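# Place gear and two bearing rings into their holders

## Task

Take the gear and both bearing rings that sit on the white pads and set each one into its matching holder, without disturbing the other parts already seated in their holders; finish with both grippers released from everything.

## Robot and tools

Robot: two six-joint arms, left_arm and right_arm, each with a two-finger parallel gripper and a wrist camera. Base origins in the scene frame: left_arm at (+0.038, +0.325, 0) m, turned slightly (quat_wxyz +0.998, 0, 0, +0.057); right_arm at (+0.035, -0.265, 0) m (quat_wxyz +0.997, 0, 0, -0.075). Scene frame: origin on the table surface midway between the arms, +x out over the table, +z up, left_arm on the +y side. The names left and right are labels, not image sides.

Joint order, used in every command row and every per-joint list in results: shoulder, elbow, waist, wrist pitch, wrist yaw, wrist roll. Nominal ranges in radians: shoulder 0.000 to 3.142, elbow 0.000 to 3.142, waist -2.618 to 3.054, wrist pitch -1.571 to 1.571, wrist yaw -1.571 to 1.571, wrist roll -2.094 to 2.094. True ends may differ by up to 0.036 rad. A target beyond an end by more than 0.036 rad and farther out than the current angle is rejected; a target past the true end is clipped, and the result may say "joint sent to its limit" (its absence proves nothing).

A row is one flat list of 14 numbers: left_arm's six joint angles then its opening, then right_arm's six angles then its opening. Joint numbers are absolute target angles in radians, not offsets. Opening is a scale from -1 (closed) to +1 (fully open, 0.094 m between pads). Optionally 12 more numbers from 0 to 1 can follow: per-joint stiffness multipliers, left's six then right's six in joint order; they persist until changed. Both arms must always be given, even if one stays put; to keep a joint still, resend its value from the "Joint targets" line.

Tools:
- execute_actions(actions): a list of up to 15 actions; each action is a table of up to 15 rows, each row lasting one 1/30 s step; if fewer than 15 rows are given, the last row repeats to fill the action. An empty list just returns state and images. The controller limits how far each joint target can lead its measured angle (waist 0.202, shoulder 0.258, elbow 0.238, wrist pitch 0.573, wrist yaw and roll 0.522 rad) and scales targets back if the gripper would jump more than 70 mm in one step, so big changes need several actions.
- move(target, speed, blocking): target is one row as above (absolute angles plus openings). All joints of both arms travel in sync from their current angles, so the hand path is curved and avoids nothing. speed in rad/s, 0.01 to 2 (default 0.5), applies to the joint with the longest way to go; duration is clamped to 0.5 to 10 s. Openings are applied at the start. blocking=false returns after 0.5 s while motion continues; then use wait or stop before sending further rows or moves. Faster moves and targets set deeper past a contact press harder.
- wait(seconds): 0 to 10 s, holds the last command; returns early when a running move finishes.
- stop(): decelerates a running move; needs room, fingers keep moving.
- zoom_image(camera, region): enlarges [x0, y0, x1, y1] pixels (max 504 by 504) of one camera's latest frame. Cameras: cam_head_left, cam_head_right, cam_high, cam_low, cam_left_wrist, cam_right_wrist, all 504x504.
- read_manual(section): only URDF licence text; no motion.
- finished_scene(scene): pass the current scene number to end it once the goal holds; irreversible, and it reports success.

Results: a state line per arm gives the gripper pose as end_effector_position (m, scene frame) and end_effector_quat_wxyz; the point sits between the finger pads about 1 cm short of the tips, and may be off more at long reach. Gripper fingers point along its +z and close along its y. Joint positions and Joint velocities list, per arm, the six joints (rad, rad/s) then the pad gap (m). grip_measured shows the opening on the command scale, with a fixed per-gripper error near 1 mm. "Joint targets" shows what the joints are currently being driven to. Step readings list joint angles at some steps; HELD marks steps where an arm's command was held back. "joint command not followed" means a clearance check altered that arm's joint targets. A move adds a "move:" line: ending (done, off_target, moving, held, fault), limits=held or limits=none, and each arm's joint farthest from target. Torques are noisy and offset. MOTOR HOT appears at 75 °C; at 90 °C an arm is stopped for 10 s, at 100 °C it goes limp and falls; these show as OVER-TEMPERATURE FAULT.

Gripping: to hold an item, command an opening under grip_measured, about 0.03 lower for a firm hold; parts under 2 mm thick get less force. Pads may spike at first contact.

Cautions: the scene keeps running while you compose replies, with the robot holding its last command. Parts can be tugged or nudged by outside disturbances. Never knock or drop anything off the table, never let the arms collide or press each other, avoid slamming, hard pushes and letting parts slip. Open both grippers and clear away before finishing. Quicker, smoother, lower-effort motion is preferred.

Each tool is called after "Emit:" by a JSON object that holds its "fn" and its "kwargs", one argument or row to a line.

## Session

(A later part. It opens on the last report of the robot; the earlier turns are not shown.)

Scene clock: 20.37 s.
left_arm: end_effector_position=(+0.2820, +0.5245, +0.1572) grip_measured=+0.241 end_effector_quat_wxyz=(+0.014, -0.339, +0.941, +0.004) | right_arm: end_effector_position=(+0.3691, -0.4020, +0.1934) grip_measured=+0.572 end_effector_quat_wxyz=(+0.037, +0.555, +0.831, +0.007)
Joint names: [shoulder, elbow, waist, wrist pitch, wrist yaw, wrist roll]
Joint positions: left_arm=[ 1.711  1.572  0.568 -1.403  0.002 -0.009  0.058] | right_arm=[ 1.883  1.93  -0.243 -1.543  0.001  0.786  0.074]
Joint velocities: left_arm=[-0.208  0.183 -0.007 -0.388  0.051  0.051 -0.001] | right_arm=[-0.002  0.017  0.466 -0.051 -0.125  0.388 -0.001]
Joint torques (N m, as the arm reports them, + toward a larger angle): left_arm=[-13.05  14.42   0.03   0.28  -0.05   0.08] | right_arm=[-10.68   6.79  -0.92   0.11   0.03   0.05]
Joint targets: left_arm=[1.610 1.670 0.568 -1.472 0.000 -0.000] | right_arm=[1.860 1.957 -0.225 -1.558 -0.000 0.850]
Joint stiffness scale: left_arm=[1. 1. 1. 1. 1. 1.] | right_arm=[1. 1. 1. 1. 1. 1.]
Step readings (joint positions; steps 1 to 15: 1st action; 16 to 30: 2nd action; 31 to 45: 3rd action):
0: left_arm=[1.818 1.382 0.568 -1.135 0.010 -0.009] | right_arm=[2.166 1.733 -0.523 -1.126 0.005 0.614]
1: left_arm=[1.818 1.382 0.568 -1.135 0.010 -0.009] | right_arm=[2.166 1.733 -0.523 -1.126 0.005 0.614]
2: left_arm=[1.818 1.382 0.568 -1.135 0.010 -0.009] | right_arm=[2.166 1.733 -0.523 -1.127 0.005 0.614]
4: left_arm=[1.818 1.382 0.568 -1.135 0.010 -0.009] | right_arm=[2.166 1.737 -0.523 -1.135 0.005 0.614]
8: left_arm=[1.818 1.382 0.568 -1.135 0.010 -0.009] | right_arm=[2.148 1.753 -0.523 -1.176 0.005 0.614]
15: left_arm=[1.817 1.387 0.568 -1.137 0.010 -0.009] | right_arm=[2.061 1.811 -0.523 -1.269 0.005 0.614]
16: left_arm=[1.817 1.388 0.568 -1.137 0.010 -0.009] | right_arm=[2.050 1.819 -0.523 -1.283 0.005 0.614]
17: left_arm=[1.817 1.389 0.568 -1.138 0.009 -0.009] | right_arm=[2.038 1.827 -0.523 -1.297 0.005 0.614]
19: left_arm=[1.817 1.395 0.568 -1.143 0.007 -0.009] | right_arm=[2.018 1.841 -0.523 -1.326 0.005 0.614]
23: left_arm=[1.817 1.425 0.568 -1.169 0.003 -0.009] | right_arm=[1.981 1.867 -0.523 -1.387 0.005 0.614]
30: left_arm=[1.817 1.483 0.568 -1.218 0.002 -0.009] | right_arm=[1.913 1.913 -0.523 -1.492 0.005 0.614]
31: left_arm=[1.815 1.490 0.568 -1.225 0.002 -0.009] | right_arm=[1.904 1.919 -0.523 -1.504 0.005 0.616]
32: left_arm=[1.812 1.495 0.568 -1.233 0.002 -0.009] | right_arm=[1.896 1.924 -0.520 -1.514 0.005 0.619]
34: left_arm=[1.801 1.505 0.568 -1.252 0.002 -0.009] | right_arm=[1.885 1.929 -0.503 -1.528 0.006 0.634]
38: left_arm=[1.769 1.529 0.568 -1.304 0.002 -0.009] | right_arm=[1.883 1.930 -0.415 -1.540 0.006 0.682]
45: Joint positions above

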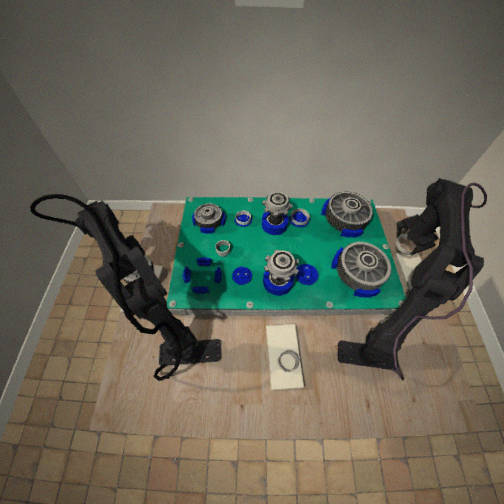

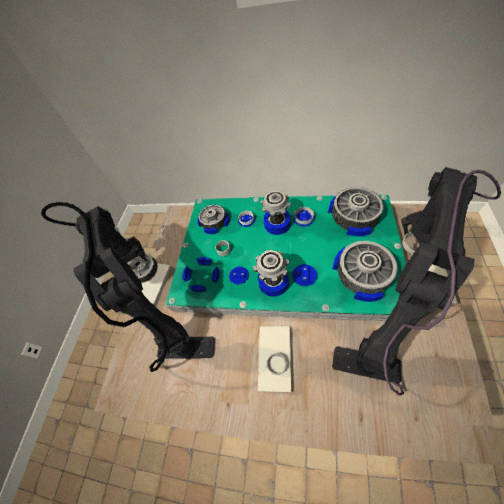

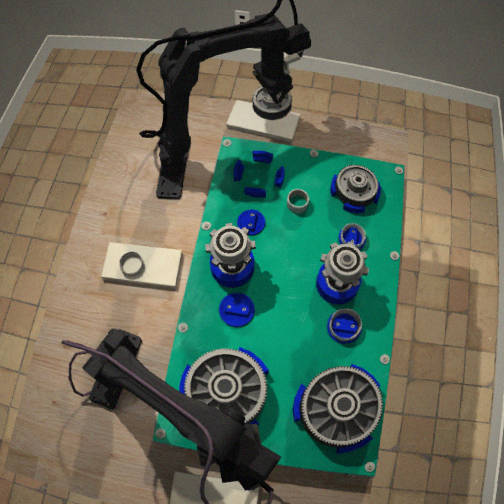

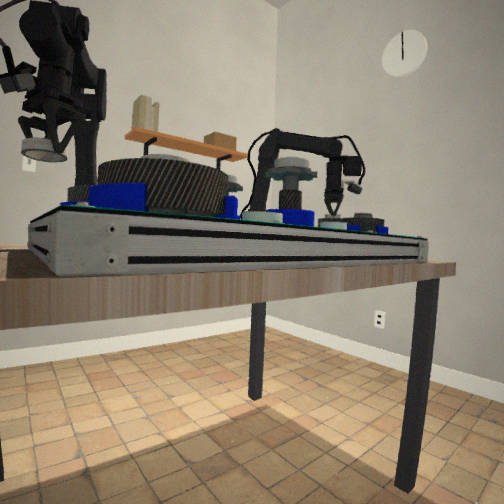

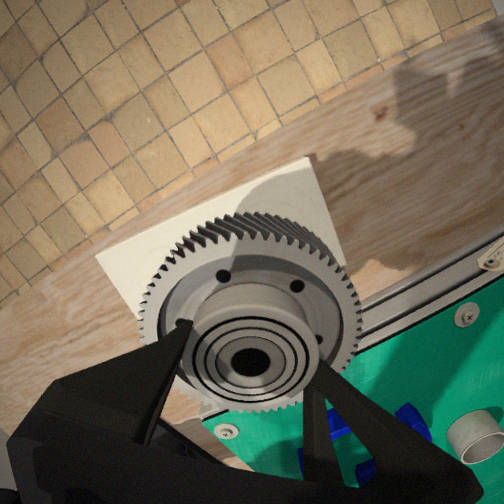

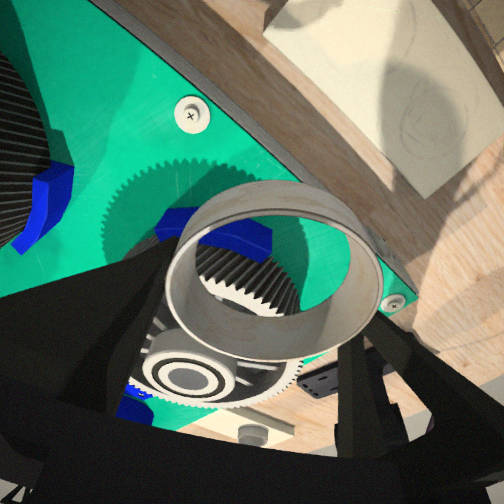

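Emit:
{"fn": "execute_actions", "kwargs": {
  "actions": [
    [[1.606,1.664,0.560,-1.472,0,0,0.19,1.86,1.957,-0.218,-1.558,0,0.86,0.525],[1.602,1.659,0.550,-1.472,0,0,0.19,1.86,1.957,-0.206,-1.558,0,0.875,0.525],[1.599,1.653,0.537,-1.472,0,0,0.19,1.86,1.957,-0.189,-1.558,0,0.892,0.525],[1.595,1.647,0.519,-1.472,0,0,0.19,1.86,1.957,-0.166,-1.558,0,0.909,0.525],[1.591,1.642,0.501,-1.472,0,0,0.19,1.86,1.957,-0.143,-1.558,0,0.926,0.525],[1.587,1.636,0.483,-1.472,0,0,0.19,1.86,1.957,-0.120,-1.558,0,0.943,0.525],[1.584,1.630,0.465,-1.472,0,0,0.19,1.86,1.957,-0.097,-1.558,0,0.960,0.525],[1.580,1.625,0.447,-1.472,0,0,0.19,1.86,1.957,-0.074,-1.558,0,0.977,0.525],[1.576,1.619,0.429,-1.472,0,0,0.19,1.86,1.957,-0.051,-1.558,0,0.994,0.525],[1.572,1.613,0.411,-1.472,0,0,0.19,1.86,1.957,-0.028,-1.558,0,1.011,0.525],[1.568,1.608,0.393,-1.472,0,0,0.19,1.86,1.957,-0.005,-1.558,0,1.028,0.525],[1.565,1.602,0.375,-1.472,0,0,0.19,1.86,1.957,0.018,-1.558,0,1.045,0.525],[1.561,1.596,0.357,-1.472,0,0,0.19,1.86,1.957,0.041,-1.558,0,1.062,0.525],[1.557,1.591,0.339,-1.472,0,0,0.19,1.86,1.957,0.064,-1.558,0,1.079,0.525],[1.553,1.585,0.321,-1.472,0,0,0.19,1.86,1.957,0.087,-1.558,0,1.096,0.525]],
    [[1.550,1.579,0.303,-1.472,0,0,0.19,1.86,1.957,0.110,-1.558,0,1.113,0.525],[1.546,1.574,0.285,-1.472,0,0,0.19,1.86,1.957,0.133,-1.558,0,1.130,0.525],[1.542,1.568,0.267,-1.472,0,0,0.19,1.86,1.957,0.156,-1.558,0,1.147,0.525],[1.538,1.562,0.249,-1.472,0,0,0.19,1.86,1.957,0.179,-1.558,0,1.164,0.525],[1.534,1.557,0.231,-1.470,0,0,0.19,1.86,1.957,0.202,-1.558,0,1.181,0.525],[1.531,1.551,0.213,-1.468,0,0,0.19,1.86,1.957,0.225,-1.558,0,1.198,0.525],[1.527,1.545,0.195,-1.466,0,0,0.19,1.86,1.957,0.248,-1.558,0,1.215,0.525],[1.523,1.540,0.177,-1.464,0,0,0.19,1.86,1.957,0.271,-1.558,0,1.232,0.525],[1.519,1.534,0.159,-1.462,0,0,0.19,1.86,1.957,0.294,-1.558,0,1.249,0.525],[1.516,1.528,0.141,-1.460,0,0,0.19,1.86,1.957,0.317,-1.558,0,1.266,0.525],[1.512,1.523,0.123,-1.458,0,0,0.19,1.86,1.957,0.340,-1.558,0,1.283,0.525],[1.508,1.517,0.105,-1.456,0,0,0.19,1.86,1.957,0.363,-1.558,0,1.300,0.525],[1.504,1.511,0.087,-1.454,0,0,0.19,1.86,1.957,0.386,-1.558,0,1.317,0.525],[1.500,1.506,0.069,-1.452,0,0,0.19,1.86,1.957,0.409,-1.558,0,1.334,0.525],[1.497,1.500,0.051,-1.450,0,0,0.19,1.86,1.957,0.432,-1.558,0,1.351,0.525]],
    [[1.493,1.494,0.033,-1.448,0,0,0.19,1.86,1.957,0.455,-1.558,0,1.368,0.525],[1.489,1.489,0.015,-1.446,0,0,0.19,1.86,1.957,0.478,-1.558,0,1.385,0.525],[1.485,1.483,-0.003,-1.444,0,0,0.19,1.86,1.957,0.501,-1.558,0,1.402,0.525],[1.482,1.477,-0.021,-1.442,0,0,0.19,1.86,1.957,0.524,-1.558,0,1.419,0.525],[1.478,1.472,-0.039,-1.440,0,0,0.19,1.86,1.957,0.547,-1.558,0,1.436,0.525],[1.474,1.466,-0.057,-1.438,0,0,0.19,1.86,1.957,0.570,-1.558,0,1.453,0.525],[1.470,1.460,-0.075,-1.436,0,0,0.19,1.86,1.957,0.593,-1.558,0,1.470,0.525],[1.466,1.455,-0.093,-1.434,0,0,0.19,1.86,1.957,0.616,-1.558,0,1.487,0.525],[1.463,1.449,-0.111,-1.432,0,0,0.19,1.86,1.957,0.639,-1.558,0,1.504,0.525],[1.459,1.443,-0.129,-1.430,0,0,0.19,1.86,1.957,0.660,-1.558,0,1.521,0.525],[1.455,1.438,-0.147,-1.428,0,0,0.19,1.86,1.957,0.680,-1.558,0,1.538,0.525],[1.451,1.432,-0.164,-1.426,0,0,0.19,1.86,1.957,0.697,-1.558,0,1.555,0.525],[1.448,1.426,-0.178,-1.424,0,0,0.19,1.86,1.957,0.710,-1.558,0,1.572,0.525],[1.444,1.421,-0.189,-1.421,0,0,0.19,1.86,1.957,0.720,-1.558,0,1.589,0.525],[1.440,1.415,-0.197,-1.418,0,0,0.19,1.86,1.957,0.726,-1.558,0,1.60,0.525]],
    [[1.440,1.415,-0.20,-1.418,0,0,0.19,1.855,1.93,0.726,-1.55,0,1.6,0.525],[1.440,1.415,-0.20,-1.418,0,0,0.19,1.852,1.91,0.726,-1.535,0,1.6,0.525],[1.440,1.415,-0.20,-1.418,0,0,0.19,1.849,1.894,0.726,-1.526,0,1.6,0.525],[1.440,1.415,-0.20,-1.418,0,0,0.19,1.846,1.878,0.726,-1.517,0,1.6,0.525],[1.440,1.415,-0.20,-1.418,0,0,0.19,1.843,1.862,0.726,-1.508,0,1.6,0.525],[1.440,1.415,-0.20,-1.418,0,0,0.19,1.840,1.846,0.726,-1.499,0,1.6,0.525],[1.440,1.415,-0.20,-1.418,0,0,0.19,1.837,1.830,0.726,-1.490,0,1.6,0.525],[1.440,1.415,-0.20,-1.418,0,0,0.19,1.834,1.814,0.726,-1.481,0,1.6,0.525],[1.440,1.415,-0.20,-1.418,0,0,0.19,1.831,1.798,0.726,-1.472,0,1.6,0.525],[1.440,1.415,-0.20,-1.418,0,0,0.19,1.828,1.782,0.726,-1.463,0,1.6,0.525],[1.440,1.415,-0.20,-1.418,0,0,0.19,1.825,1.766,0.726,-1.454,0,1.6,0.525],[1.440,1.415,-0.20,-1.418,0,0,0.19,1.822,1.750,0.726,-1.445,0,1.6,0.525],[1.440,1.415,-0.20,-1.418,0,0,0.19,1.819,1.734,0.726,-1.436,0,1.6,0.525],[1.440,1.415,-0.20,-1.418,0,0,0.19,1.816,1.718,0.726,-1.427,0,1.6,0.525],[1.440,1.415,-0.20,-1.418,0,0,0.19,1.813,1.702,0.726,-1.418,0,1.6,0.525]],
    [[1.440,1.415,-0.20,-1.418,0,0,0.19,1.812,1.695,0.726,-1.415,0,1.6,0.525]]
  ]
}}

Scene clock: 25.60 s.
left_arm: end_effector_position=(+0.2941, +0.3043, +0.1584) grip_measured=+0.241 end_effector_quat_wxyz=(+0.000, +0.039, +0.999, -0.001) | right_arm: end_effector_position=(+0.3190, -0.0756, +0.1439) grip_measured=+0.572 end_effector_quat_wxyz=(-0.007, +0.485, +0.874, -0.005)
Joint names: [shoulder, elbow, waist, wrist pitch, wrist yaw, wrist roll]
Joint positions: left_arm=[ 1.517  1.374 -0.2   -1.427  0.002 -0.007  0.058] | right_arm=[ 1.854  1.694  0.731 -1.426 -0.007  1.594  0.074]
Joint velocities: left_arm=[ 0.012 -0.007  0.012  0.022  0.022 -0.022 -0.001] | right_arm=[-0.022 -0.002 -0.017 -0.007  0.037 -0.007 -0.001]
Joint torques (N m, as the arm reports them, + toward a larger angle): left_arm=[-10.71  10.15   0.04   0.46  -0.05   0.04] | right_arm=[-12.14   5.13  -0.39   0.19   0.02   0.05]
Joint targets: left_arm=[1.440 1.415 -0.200 -1.418 0.000 0.000] | right_arm=[1.812 1.695 0.726 -1.415 0.000 1.600]
Joint stiffness scale: left_arm=[1. 1. 1. 1. 1. 1.] | right_arm=[1. 1. 1. 1. 1. 1.]
Step readings (joint positions; steps 1 to 15: 1st action; 16 to 30: 2nd action; 31 to 45: 3rd action; 46 to 60: 4th action; 61 to 75: 5th action):
0: left_arm=[1.687 1.586 0.568 -1.463 0.002 -0.009] | right_arm=[1.883 1.930 -0.218 -1.547 -0.005 0.845]
1: left_arm=[1.687 1.586 0.568 -1.463 0.002 -0.009] | right_arm=[1.883 1.930 -0.218 -1.547 -0.005 0.846]
2: left_arm=[1.687 1.586 0.567 -1.463 0.002 -0.009] | right_arm=[1.883 1.930 -0.218 -1.547 -0.005 0.850]
4: left_arm=[1.687 1.586 0.558 -1.463 -0.006 -0.009] | right_arm=[1.883 1.930 -0.211 -1.547 -0.003 0.866]
8: left_arm=[1.682 1.586 0.500 -1.463 -0.025 -0.009] | right_arm=[1.883 1.930 -0.139 -1.547 0.001 0.914]
15: left_arm=[1.643 1.560 0.356 -1.461 -0.005 -0.008] | right_arm=[1.883 1.930 0.045 -1.547 -0.001 1.022]
16: left_arm=[1.638 1.553 0.337 -1.461 -0.003 -0.008] | right_arm=[1.883 1.930 0.068 -1.547 -0.001 1.038]
17: left_arm=[1.635 1.546 0.319 -1.462 -0.000 -0.008] | right_arm=[1.883 1.930 0.090 -1.547 -0.001 1.054]
19: left_arm=[1.629 1.533 0.283 -1.462 0.001 -0.008] | right_arm=[1.883 1.930 0.133 -1.547 -0.002 1.088]
23: left_arm=[1.616 1.509 0.215 -1.462 0.001 -0.008] | right_arm=[1.883 1.930 0.224 -1.547 -0.002 1.155]
30: left_arm=[1.585 1.471 0.089 -1.460 0.001 -0.008] | right_arm=[1.883 1.930 0.386 -1.547 -0.003 1.274]
31: left_arm=[1.581 1.466 0.070 -1.459 0.001 -0.008] | right_arm=[1.883 1.930 0.409 -1.547 -0.004 1.291]
32: left_arm=[1.576 1.460 0.053 -1.458 0.001 -0.008] | right_arm=[1.883 1.930 0.432 -1.547 -0.004 1.308]
34: left_arm=[1.568 1.449 0.017 -1.455 0.001 -0.008] | right_arm=[1.883 1.930 0.478 -1.547 -0.004 1.342]
38: left_arm=[1.553 1.426 -0.055 -1.447 0.001 -0.008] | right_arm=[1.883 1.930 0.569 -1.547 -0.004 1.410]
45: left_arm=[1.525 1.386 -0.175 -1.433 0.002 -0.007] | right_arm=[1.883 1.930 0.711 -1.547 -0.006 1.527]
46: left_arm=[1.522 1.381 -0.186 -1.432 0.005 -0.007] | right_arm=[1.883 1.930 0.722 -1.547 -0.006 1.541]
47: left_arm=[1.519 1.378 -0.194 -1.432 0.009 -0.007] | right_arm=[1.883 1.927 0.728 -1.546 -0.007 1.551]
49: left_arm=[1.517 1.375 -0.200 -1.432 0.015 -0.007] | right_arm=[1.880 1.909 0.731 -1.539 -0.007 1.567]
53: left_arm=[1.517 1.374 -0.200 -1.430 0.008 -0.007] | right_arm=[1.874 1.843 0.731 -1.519 -0.007 1.583]
60: left_arm=[1.517 1.374 -0.200 -1.427 0.002 -0.007] | right_arm=[1.859 1.728 0.731 -1.464 -0.007 1.592]
61: left_arm=[1.517 1.374 -0.200 -1.427 0.002 -0.007] | right_arm=[1.855 1.714 0.731 -1.456 -0.007 1.592]
62: left_arm=[1.517 1.374 -0.200 -1.427 0.002 -0.007] | right_arm=[1.854 1.704 0.731 -1.452 -0.007 1.592]
64: left_arm=[1.517 1.374 -0.200 -1.427 0.002 -0.007] | right_arm=[1.854 1.695 0.731 -1.445 -0.007 1.593]
68: left_arm=[1.517 1.374 -0.200 -1.427 0.002 -0.007] | right_arm=[1.854 1.694 0.731 -1.433 -0.007 1.593]
75: Joint positions above

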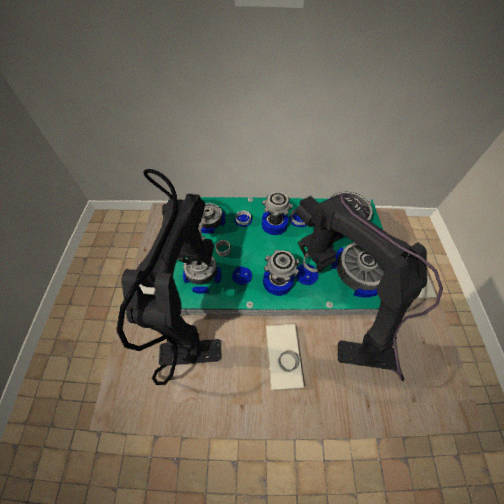

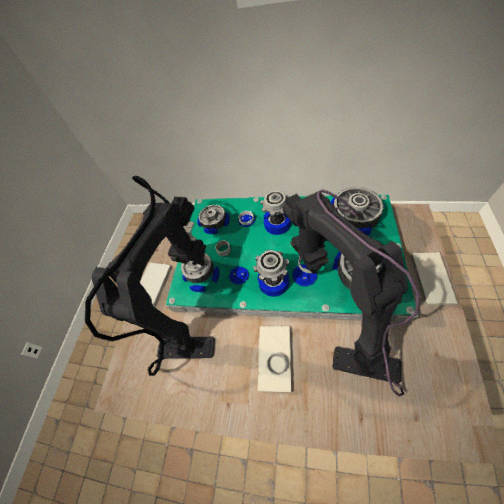

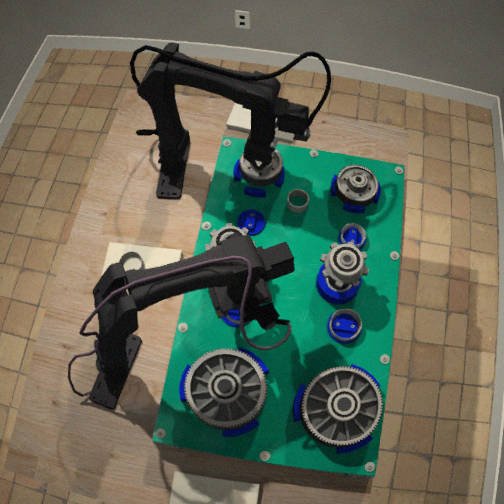

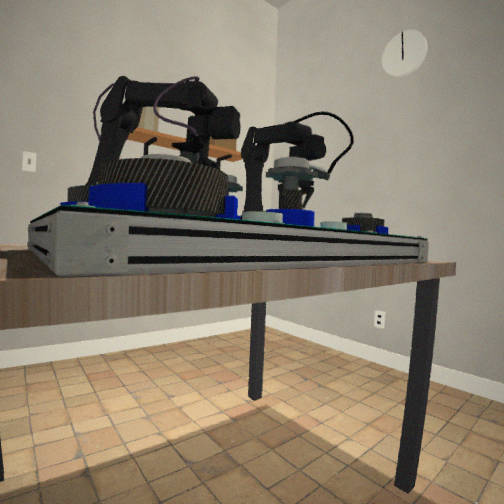

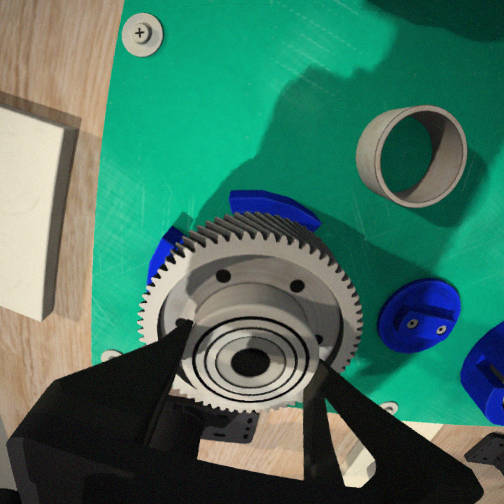

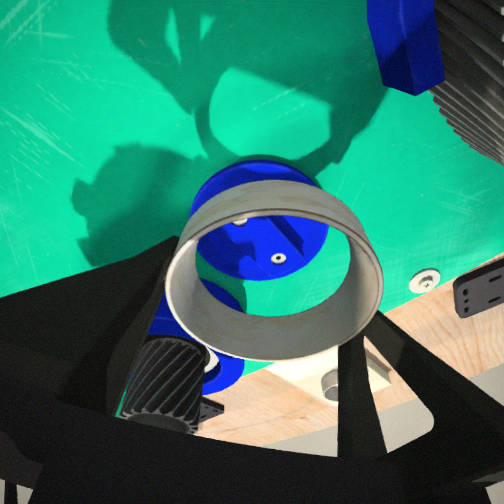

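Emit:
{"fn": "execute_actions", "kwargs": {
  "actions": [
    [[1.438,1.410,-0.20,-1.415,0,0,0.19,1.810,1.685,0.742,-1.405,0,1.6,0.525],[1.436,1.405,-0.20,-1.412,0,0,0.19,1.809,1.675,0.747,-1.396,0,1.6,0.525],[1.434,1.401,-0.20,-1.410,0,0,0.19,1.807,1.665,0.752,-1.387,0,1.6,0.525],[1.432,1.396,-0.20,-1.407,0,0,0.19,1.805,1.655,0.756,-1.377,0,1.6,0.525],[1.431,1.391,-0.20,-1.404,0,0,0.19,1.804,1.645,0.761,-1.368,0,1.6,0.525],[1.429,1.387,-0.20,-1.401,0,0,0.19,1.802,1.635,0.766,-1.358,0,1.6,0.525],[1.427,1.382,-0.20,-1.398,0,0,0.19,1.800,1.625,0.770,-1.349,0,1.6,0.525],[1.425,1.377,-0.20,-1.396,0,0,0.19,1.799,1.615,0.775,-1.339,0,1.6,0.525],[1.423,1.372,-0.20,-1.393,0,0,0.19,1.797,1.605,0.780,-1.330,0,1.6,0.525],[1.421,1.368,-0.20,-1.390,0,0,0.19,1.795,1.595,0.784,-1.320,0,1.6,0.525],[1.419,1.363,-0.20,-1.387,0,0,0.19,1.794,1.585,0.789,-1.311,0,1.6,0.525],[1.418,1.358,-0.20,-1.384,0,0,0.19,1.792,1.575,0.794,-1.301,0,1.6,0.525],[1.416,1.353,-0.20,-1.382,0,0,0.19,1.790,1.565,0.798,-1.292,0,1.6,0.525],[1.414,1.349,-0.20,-1.379,0,0,0.19,1.789,1.555,0.803,-1.282,0,1.6,0.525],[1.412,1.344,-0.20,-1.376,0,0,0.19,1.787,1.545,0.807,-1.273,0,1.6,0.525]],
    [[1.412,1.344,-0.20,-1.376,0,0,0.19,1.787,1.545,0.807,-1.273,0,1.6,0.525]]
  ]
}}

Emit:
{"fn": "zoom_image", "kwargs": {
  "camera": "cam_high",
  "region": [210, 125, 310, 215]
}}

Emit:
{"fn": "zoom_image", "kwargs": {
  "camera": "cam_right_wrist",
  "region": [140, 130, 410, 380]
}}

Scene clock: 29.10 s.
left_arm: end_effector_position=(+0.2866, +0.3050, +0.1475) grip_measured=+0.241 end_effector_quat_wxyz=(+0.000, +0.039, +0.999, -0.001) | right_arm: end_effector_position=(+0.3038, -0.0572, +0.1147) grip_measured=+0.572 end_effector_quat_wxyz=(-0.002, +0.455, +0.891, +0.003)
Joint names: [shoulder, elbow, waist, wrist pitch, wrist yaw, wrist roll]
Joint positions: left_arm=[ 1.486  1.302 -0.2   -1.387  0.002 -0.007  0.058] | right_arm=[ 1.827  1.544  0.8   -1.284 -0.007  1.594  0.074]
Joint velocities: left_arm=[ 0.012 -0.002 -0.007 -0.022 -0.051 -0.007 -0.001] | right_arm=[ 0.007 -0.002 -0.017  0.022 -0.007 -0.007  0.   ]
Joint torques (N m, as the arm reports them, + toward a larger angle): left_arm=[-10.29  10.4    0.02   0.46  -0.07   0.07] | right_arm=[-11.79   5.12   0.55   0.2    0.01   0.08]
Joint targets: left_arm=[1.412 1.344 -0.200 -1.376 0.000 0.000] | right_arm=[1.787 1.545 0.807 -1.273 -0.000 1.600]
Joint stiffness scale: left_arm=[1. 1. 1. 1. 1. 1.] | right_arm=[1. 1. 1. 1. 1. 1.]
Step readings (joint positions; steps 1 to 15: 1st action; 16 to 30: 2nd action):
0: left_arm=[1.510 1.334 -0.200 -1.405 0.002 -0.007] | right_arm=[1.854 1.694 0.731 -1.424 -0.007 1.594]
1: left_arm=[1.510 1.334 -0.200 -1.405 0.002 -0.007] | right_arm=[1.854 1.694 0.731 -1.424 -0.007 1.594]
2: left_arm=[1.510 1.334 -0.200 -1.405 0.002 -0.007] | right_arm=[1.852 1.691 0.731 -1.420 -0.007 1.594]
4: left_arm=[1.510 1.334 -0.200 -1.405 0.002 -0.007] | right_arm=[1.846 1.675 0.735 -1.407 -0.007 1.594]
8: left_arm=[1.510 1.334 -0.200 -1.405 0.002 -0.007] | right_arm=[1.836 1.635 0.756 -1.382 -0.007 1.594]
15: left_arm=[1.488 1.316 -0.200 -1.390 0.002 -0.007] | right_arm=[1.829 1.563 0.791 -1.321 -0.007 1.594]
16: left_arm=[1.486 1.312 -0.200 -1.389 0.002 -0.007] | right_arm=[1.828 1.554 0.795 -1.313 -0.007 1.594]
17: left_arm=[1.486 1.309 -0.200 -1.389 0.002 -0.007] | right_arm=[1.827 1.549 0.798 -1.308 -0.007 1.594]
19: left_arm=[1.486 1.304 -0.200 -1.389 0.002 -0.007] | right_arm=[1.827 1.544 0.800 -1.301 -0.007 1.594]
23: left_arm=[1.486 1.302 -0.200 -1.389 0.002 -0.007] | right_arm=[1.827 1.544 0.800 -1.290 -0.007 1.594]
30: Joint positions above

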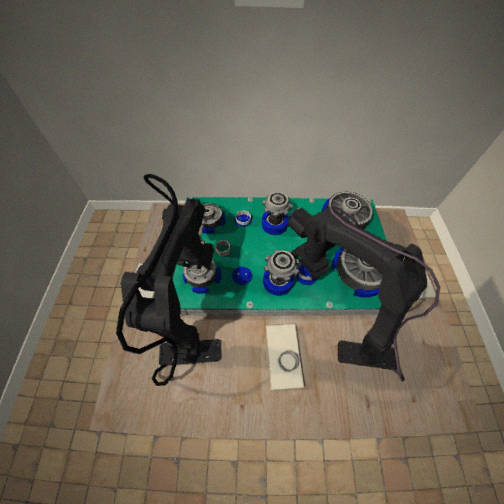

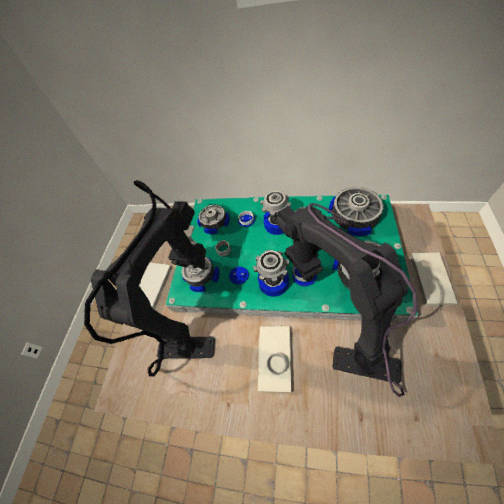

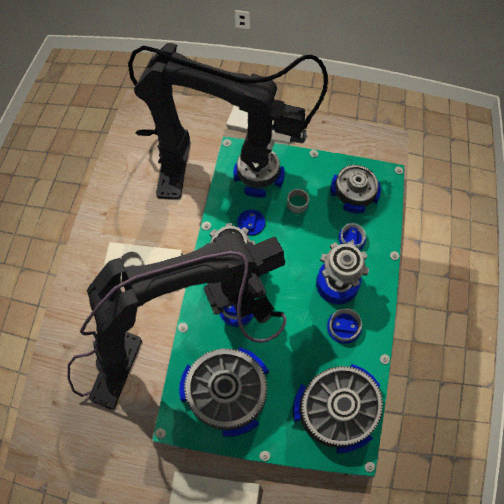

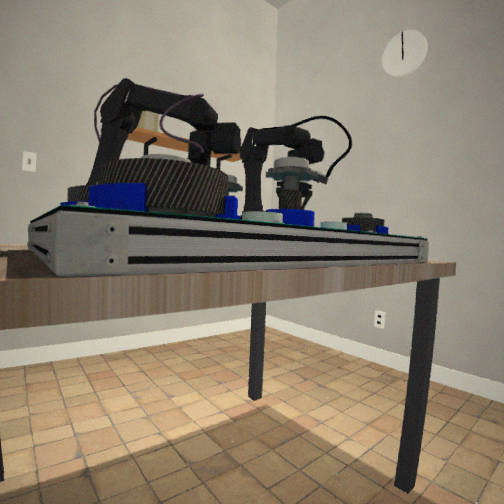

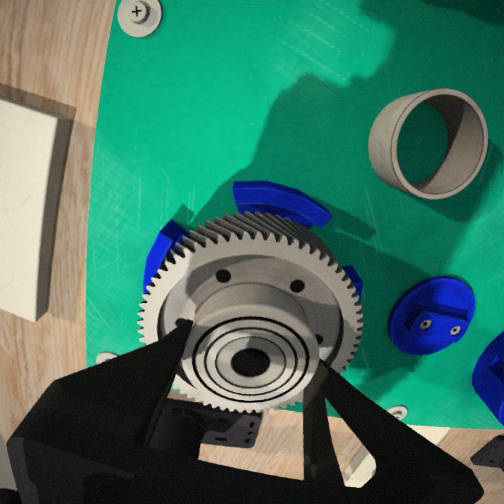

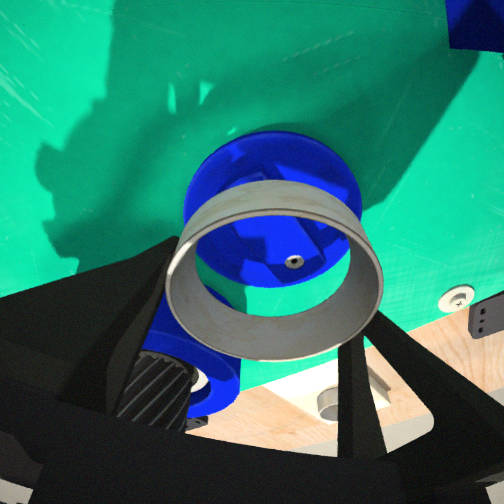

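Region (210, 125, 310, 215) of cam_high's 504x504 image, scaled by 5.040, with more detail than that image has; it fills the top 454 rows of this view, and the rest is white.

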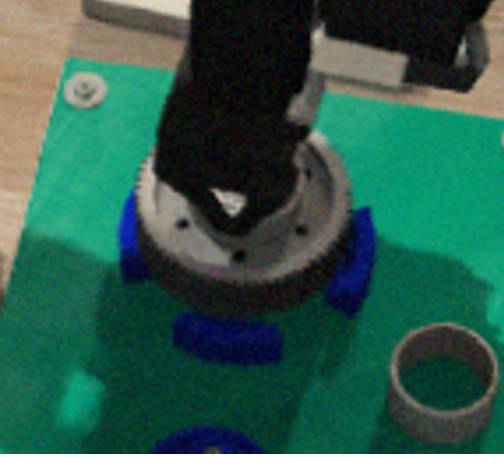

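Region (140, 130, 410, 380) of cam_right_wrist's 504x504 image, scaled by 1.867, with more detail than that image has; it fills the top 467 rows of this view, and the rest is white.

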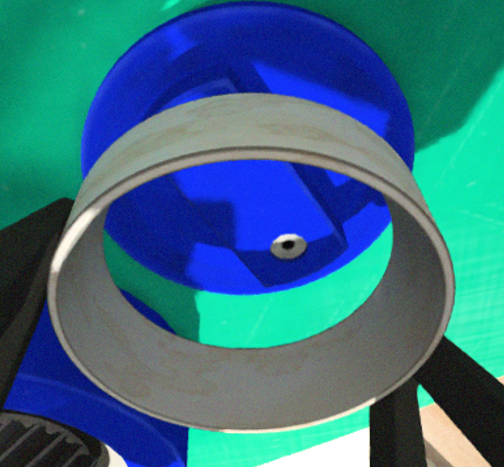

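Emit:
{"fn": "execute_actions", "kwargs": {
  "actions": []
}}

Scene clock: 30.63 s.
left_arm: end_effector_position=(+0.2867, +0.3050, +0.1475) grip_measured=+0.241 end_effector_quat_wxyz=(+0.000, +0.039, +0.999, -0.001) | right_arm: end_effector_position=(+0.3040, -0.0570, +0.1147) grip_measured=+0.572 end_effector_quat_wxyz=(-0.002, +0.455, +0.891, +0.003)
Joint names: [shoulder, elbow, waist, wrist pitch, wrist yaw, wrist roll]
Joint positions: left_arm=[ 1.486  1.302 -0.2   -1.386  0.002 -0.007  0.058] | right_arm=[ 1.827  1.544  0.8   -1.283 -0.007  1.594  0.074]
Joint velocities: left_arm=[-0.002 -0.007  0.002 -0.095  0.081  0.022 -0.   ] | right_arm=[-0.002 -0.007 -0.017 -0.007 -0.037  0.007  0.   ]
Joint torques (N m, as the arm reports them, + toward a larger angle): left_arm=[-10.25  10.3    0.01   0.46  -0.04   0.06] | right_arm=[-11.88   5.14   0.61   0.22   0.02   0.06]
Joint targets: left_arm=[1.412 1.344 -0.200 -1.376 -0.000 0.000] | right_arm=[1.787 1.545 0.807 -1.273 0.000 1.600]
Joint stiffness scale: left_arm=[1. 1. 1. 1. 1. 1.] | right_arm=[1. 1. 1. 1. 1. 1.]

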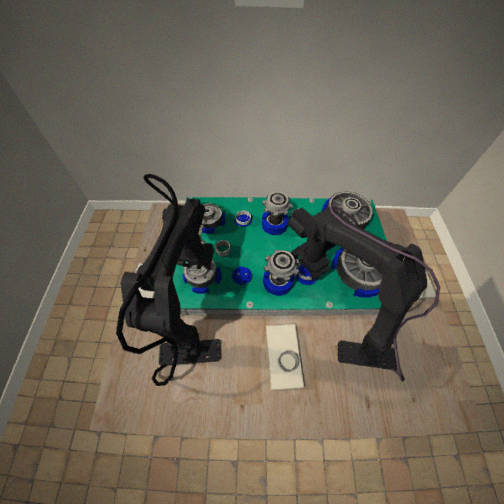

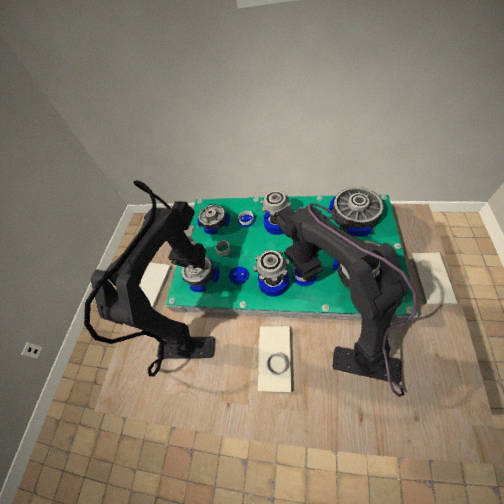

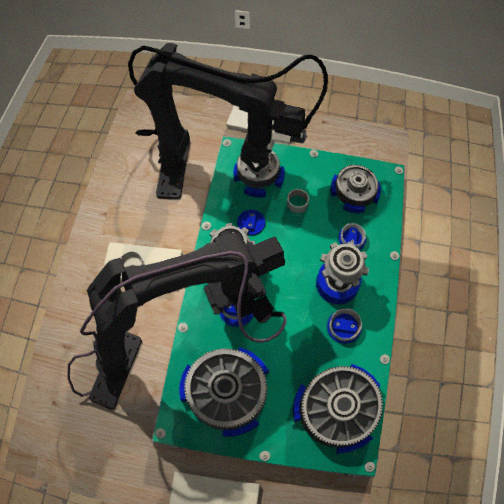

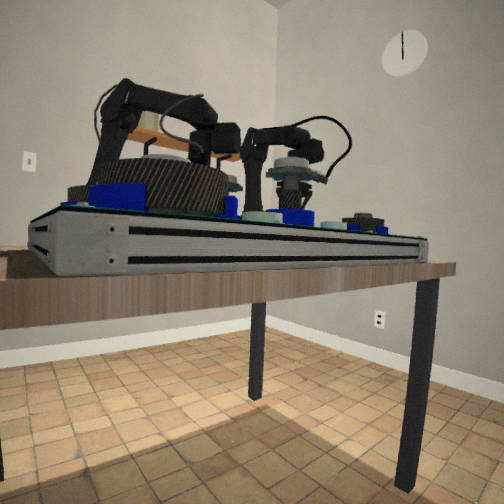

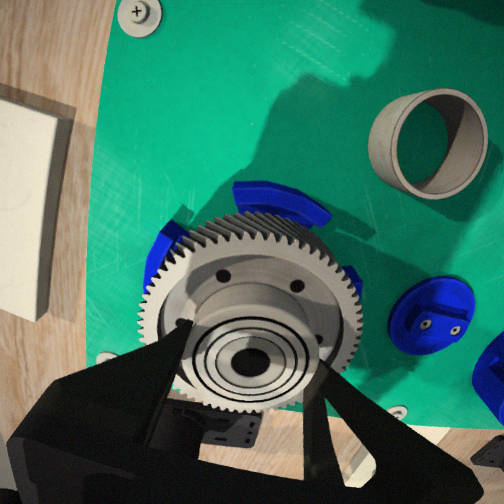

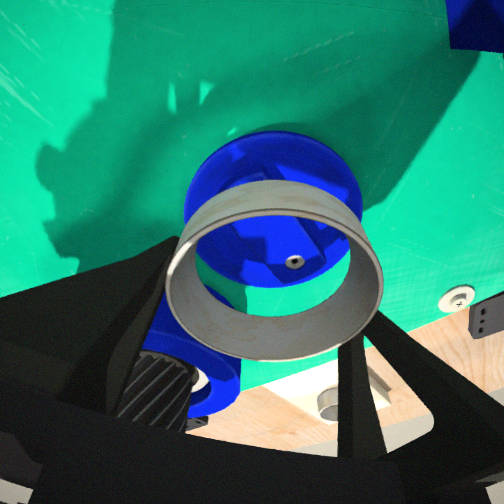

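Emit:
{"fn": "execute_actions", "kwargs": {
  "actions": [
    [[1.412,1.342,-0.20,-1.374,0,0,0.19,1.787,1.542,0.805,-1.270,0,1.6,0.525],[1.412,1.340,-0.20,-1.372,0,0,0.19,1.787,1.539,0.803,-1.266,0,1.6,0.525],[1.412,1.338,-0.20,-1.370,0,0,0.19,1.787,1.536,0.801,-1.263,0,1.6,0.525],[1.412,1.336,-0.20,-1.368,0,0,0.19,1.787,1.533,0.799,-1.259,0,1.6,0.525],[1.412,1.334,-0.20,-1.366,0,0,0.19,1.787,1.530,0.797,-1.256,0,1.6,0.525],[1.412,1.332,-0.20,-1.364,0,0,0.19,1.787,1.527,0.795,-1.252,0,1.6,0.525],[1.412,1.330,-0.20,-1.362,0,0,0.19,1.787,1.524,0.793,-1.249,0,1.6,0.525],[1.412,1.328,-0.20,-1.360,0,0,0.19,1.787,1.521,0.791,-1.245,0,1.6,0.525],[1.412,1.326,-0.20,-1.358,0,0,0.19,1.787,1.518,0.789,-1.242,0,1.6,0.525],[1.412,1.324,-0.20,-1.356,0,0,0.19,1.787,1.515,0.787,-1.238,0,1.6,0.525],[1.412,1.322,-0.20,-1.354,0,0,0.19,1.787,1.512,0.785,-1.235,0,1.6,0.525],[1.412,1.320,-0.20,-1.352,0,0,0.19,1.787,1.510,0.783,-1.231,0,1.6,0.525],[1.412,1.318,-0.20,-1.350,0,0,0.19,1.787,1.508,0.781,-1.228,0,1.6,0.525],[1.412,1.316,-0.20,-1.348,0,0,0.19,1.787,1.506,0.779,-1.225,0,1.6,0.525],[1.412,1.314,-0.20,-1.346,0,0,0.19,1.787,1.505,0.778,-1.223,0,1.6,0.525]],
    [[1.412,1.312,-0.20,-1.344,0,0,0.19,1.787,1.505,0.778,-1.223,0,1.6,0.525],[1.412,1.310,-0.20,-1.342,0,0,0.19,1.787,1.505,0.778,-1.223,0,1.6,0.525],[1.412,1.308,-0.20,-1.340,0,0,0.19,1.787,1.505,0.778,-1.223,0,1.6,0.525],[1.412,1.306,-0.20,-1.338,0,0,0.19,1.787,1.505,0.778,-1.223,0,1.6,0.525],[1.412,1.304,-0.20,-1.336,0,0,0.19,1.787,1.505,0.778,-1.223,0,1.6,0.525],[1.412,1.302,-0.20,-1.334,0,0,0.19,1.787,1.505,0.778,-1.223,0,1.6,0.525],[1.412,1.300,-0.20,-1.332,0,0,0.19,1.787,1.505,0.778,-1.223,0,1.6,0.525],[1.412,1.298,-0.20,-1.330,0,0,0.19,1.787,1.505,0.778,-1.223,0,1.6,0.525],[1.412,1.296,-0.20,-1.328,0,0,0.19,1.787,1.505,0.778,-1.223,0,1.6,0.525],[1.412,1.294,-0.20,-1.326,0,0,0.19,1.787,1.505,0.778,-1.223,0,1.6,0.525],[1.412,1.292,-0.20,-1.324,0,0,0.19,1.787,1.505,0.778,-1.223,0,1.6,0.525],[1.412,1.290,-0.20,-1.322,0,0,0.19,1.787,1.505,0.778,-1.223,0,1.6,0.525],[1.412,1.288,-0.20,-1.320,0,0,0.19,1.787,1.505,0.778,-1.223,0,1.6,0.525],[1.412,1.286,-0.20,-1.318,0,0,0.19,1.787,1.505,0.778,-1.223,0,1.6,0.525],[1.412,1.284,-0.20,-1.316,0,0,0.19,1.787,1.505,0.778,-1.223,0,1.6,0.525]]
  ]
}}

Scene clock: 34.20 s.
left_arm: end_effector_position=(+0.2884, +0.3066, +0.1441) grip_measured=+0.241 end_effector_quat_wxyz=(+0.013, +0.039, +0.999, +0.003) | right_arm: end_effector_position=(+0.3087, -0.0597, +0.1063) grip_measured=+0.572 end_effector_quat_wxyz=(+0.001, +0.461, +0.887, +0.010)
Joint names: [shoulder, elbow, waist, wrist pitch, wrist yaw, wrist roll]
Joint positions: left_arm=[ 1.467  1.271 -0.2   -1.349 -0.008 -0.007  0.058] | right_arm=[ 1.824  1.506  0.786 -1.234 -0.007  1.594  0.074]
Joint velocities: left_arm=[-0.037 -0.032 -0.017  0.022 -0.007  0.022  0.   ] | right_arm=[-0.002  0.032 -0.012 -0.022  0.007  0.037 -0.   ]
Joint torques (N m, as the arm reports them, + toward a larger angle): left_arm=[-8.59  7.86 -0.02  0.76  0.03  0.05] | right_arm=[-11.53   4.99  -0.73   0.22   0.04   0.06]
Joint targets: left_arm=[1.412 1.284 -0.200 -1.316 0.000 -0.000] | right_arm=[1.787 1.505 0.778 -1.223 -0.000 1.600]
Joint stiffness scale: left_arm=[1. 1. 1. 1. 1. 1.] | right_arm=[1. 1. 1. 1. 1. 1.]
Step readings (joint positions; steps 1 to 15: 1st action; 16 to 30: 2nd action):
0: left_arm=[1.486 1.302 -0.200 -1.386 0.002 -0.007] | right_arm=[1.827 1.544 0.800 -1.283 -0.007 1.594]
1: left_arm=[1.486 1.302 -0.200 -1.386 0.002 -0.007] | right_arm=[1.827 1.544 0.800 -1.283 -0.007 1.594]
2: left_arm=[1.486 1.302 -0.200 -1.386 0.002 -0.007] | right_arm=[1.827 1.544 0.800 -1.283 -0.007 1.594]
4: left_arm=[1.486 1.302 -0.200 -1.385 0.002 -0.007] | right_arm=[1.827 1.543 0.800 -1.279 -0.007 1.594]
8: left_arm=[1.486 1.300 -0.200 -1.380 0.002 -0.007] | right_arm=[1.824 1.529 0.800 -1.267 -0.007 1.594]
15: left_arm=[1.486 1.292 -0.200 -1.369 0.002 -0.007] | right_arm=[1.824 1.508 0.792 -1.247 -0.007 1.594]
16: left_arm=[1.485 1.291 -0.200 -1.369 0.002 -0.007] | right_arm=[1.824 1.507 0.790 -1.244 -0.007 1.594]
17: left_arm=[1.482 1.289 -0.200 -1.367 0.002 -0.007] | right_arm=[1.824 1.507 0.788 -1.242 -0.007 1.594]
19: left_arm=[1.477 1.284 -0.200 -1.363 0.002 -0.007] | right_arm=[1.824 1.506 0.786 -1.239 -0.007 1.594]
23: left_arm=[1.473 1.279 -0.200 -1.358 -0.003 -0.007] | right_arm=[1.824 1.506 0.786 -1.236 -0.007 1.594]
30: Joint positions above

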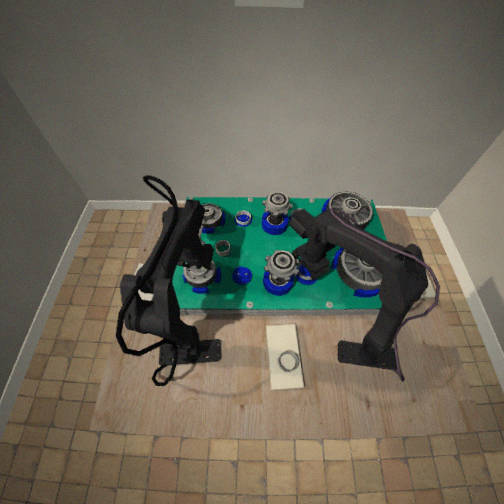

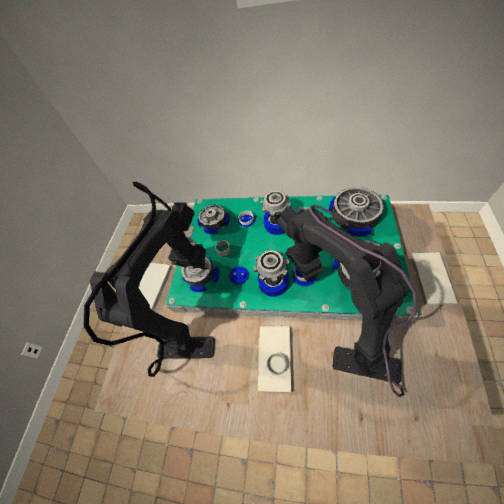

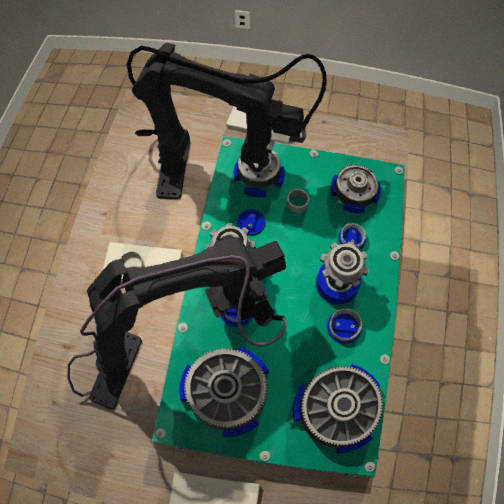

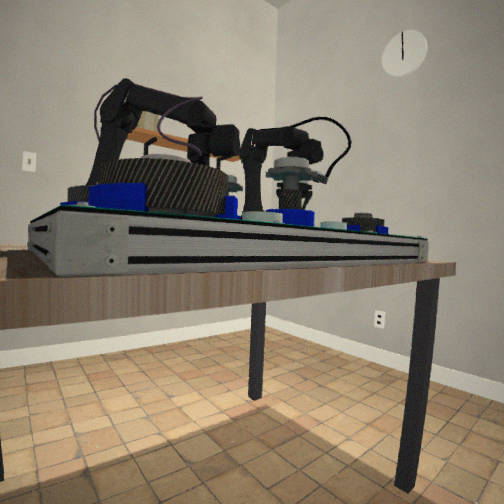

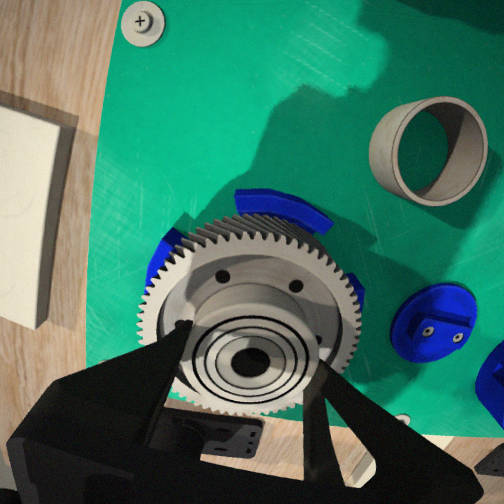

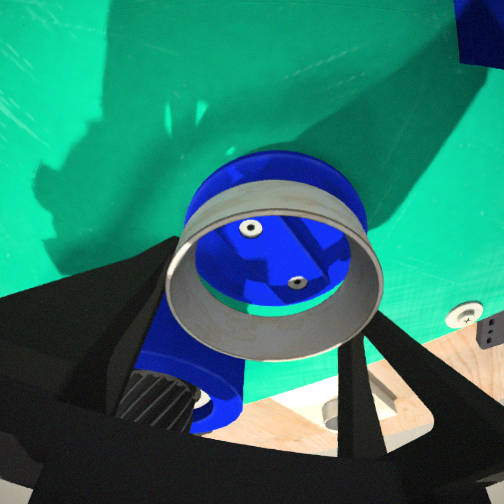

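Emit:
{"fn": "zoom_image", "kwargs": {
  "camera": "cam_high",
  "region": [210, 125, 310, 215]
}}

Emit:
{"fn": "zoom_image", "kwargs": {
  "camera": "cam_left_wrist",
  "region": [110, 160, 390, 420]
}}

Emit:
{"fn": "zoom_image", "kwargs": {
  "camera": "cam_head_right",
  "region": [160, 240, 240, 310]
}}

Region (210, 125, 310, 215) of cam_high's 504x504 image, scaled by 5.040, with more detail than that image has; it fills the top 454 rows of this view, and the rest is white.

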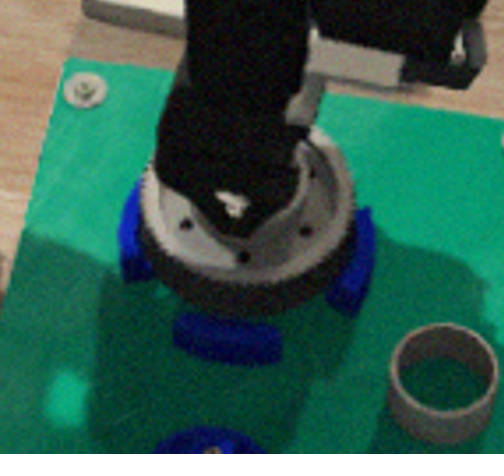

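Region (110, 160, 390, 420) of cam_left_wrist's 504x504 image, scaled by 1.800, with more detail than that image has; it fills the top 468 rows of this view, and the rest is white.

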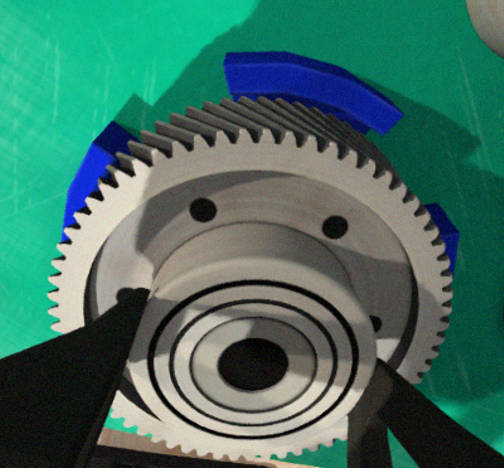

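Region (160, 240, 240, 310) of cam_head_right's 504x504 image, scaled by 6.300, with more detail than that image has; it fills the top 441 rows of this view, and the rest is white.

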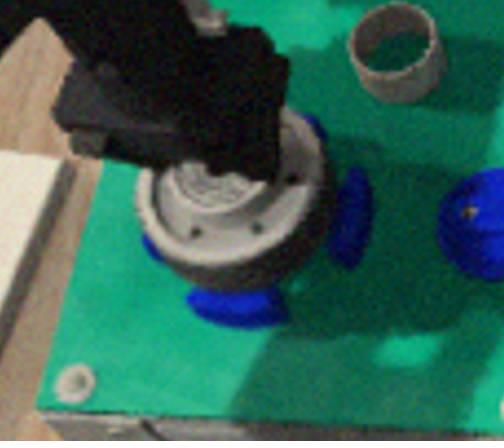

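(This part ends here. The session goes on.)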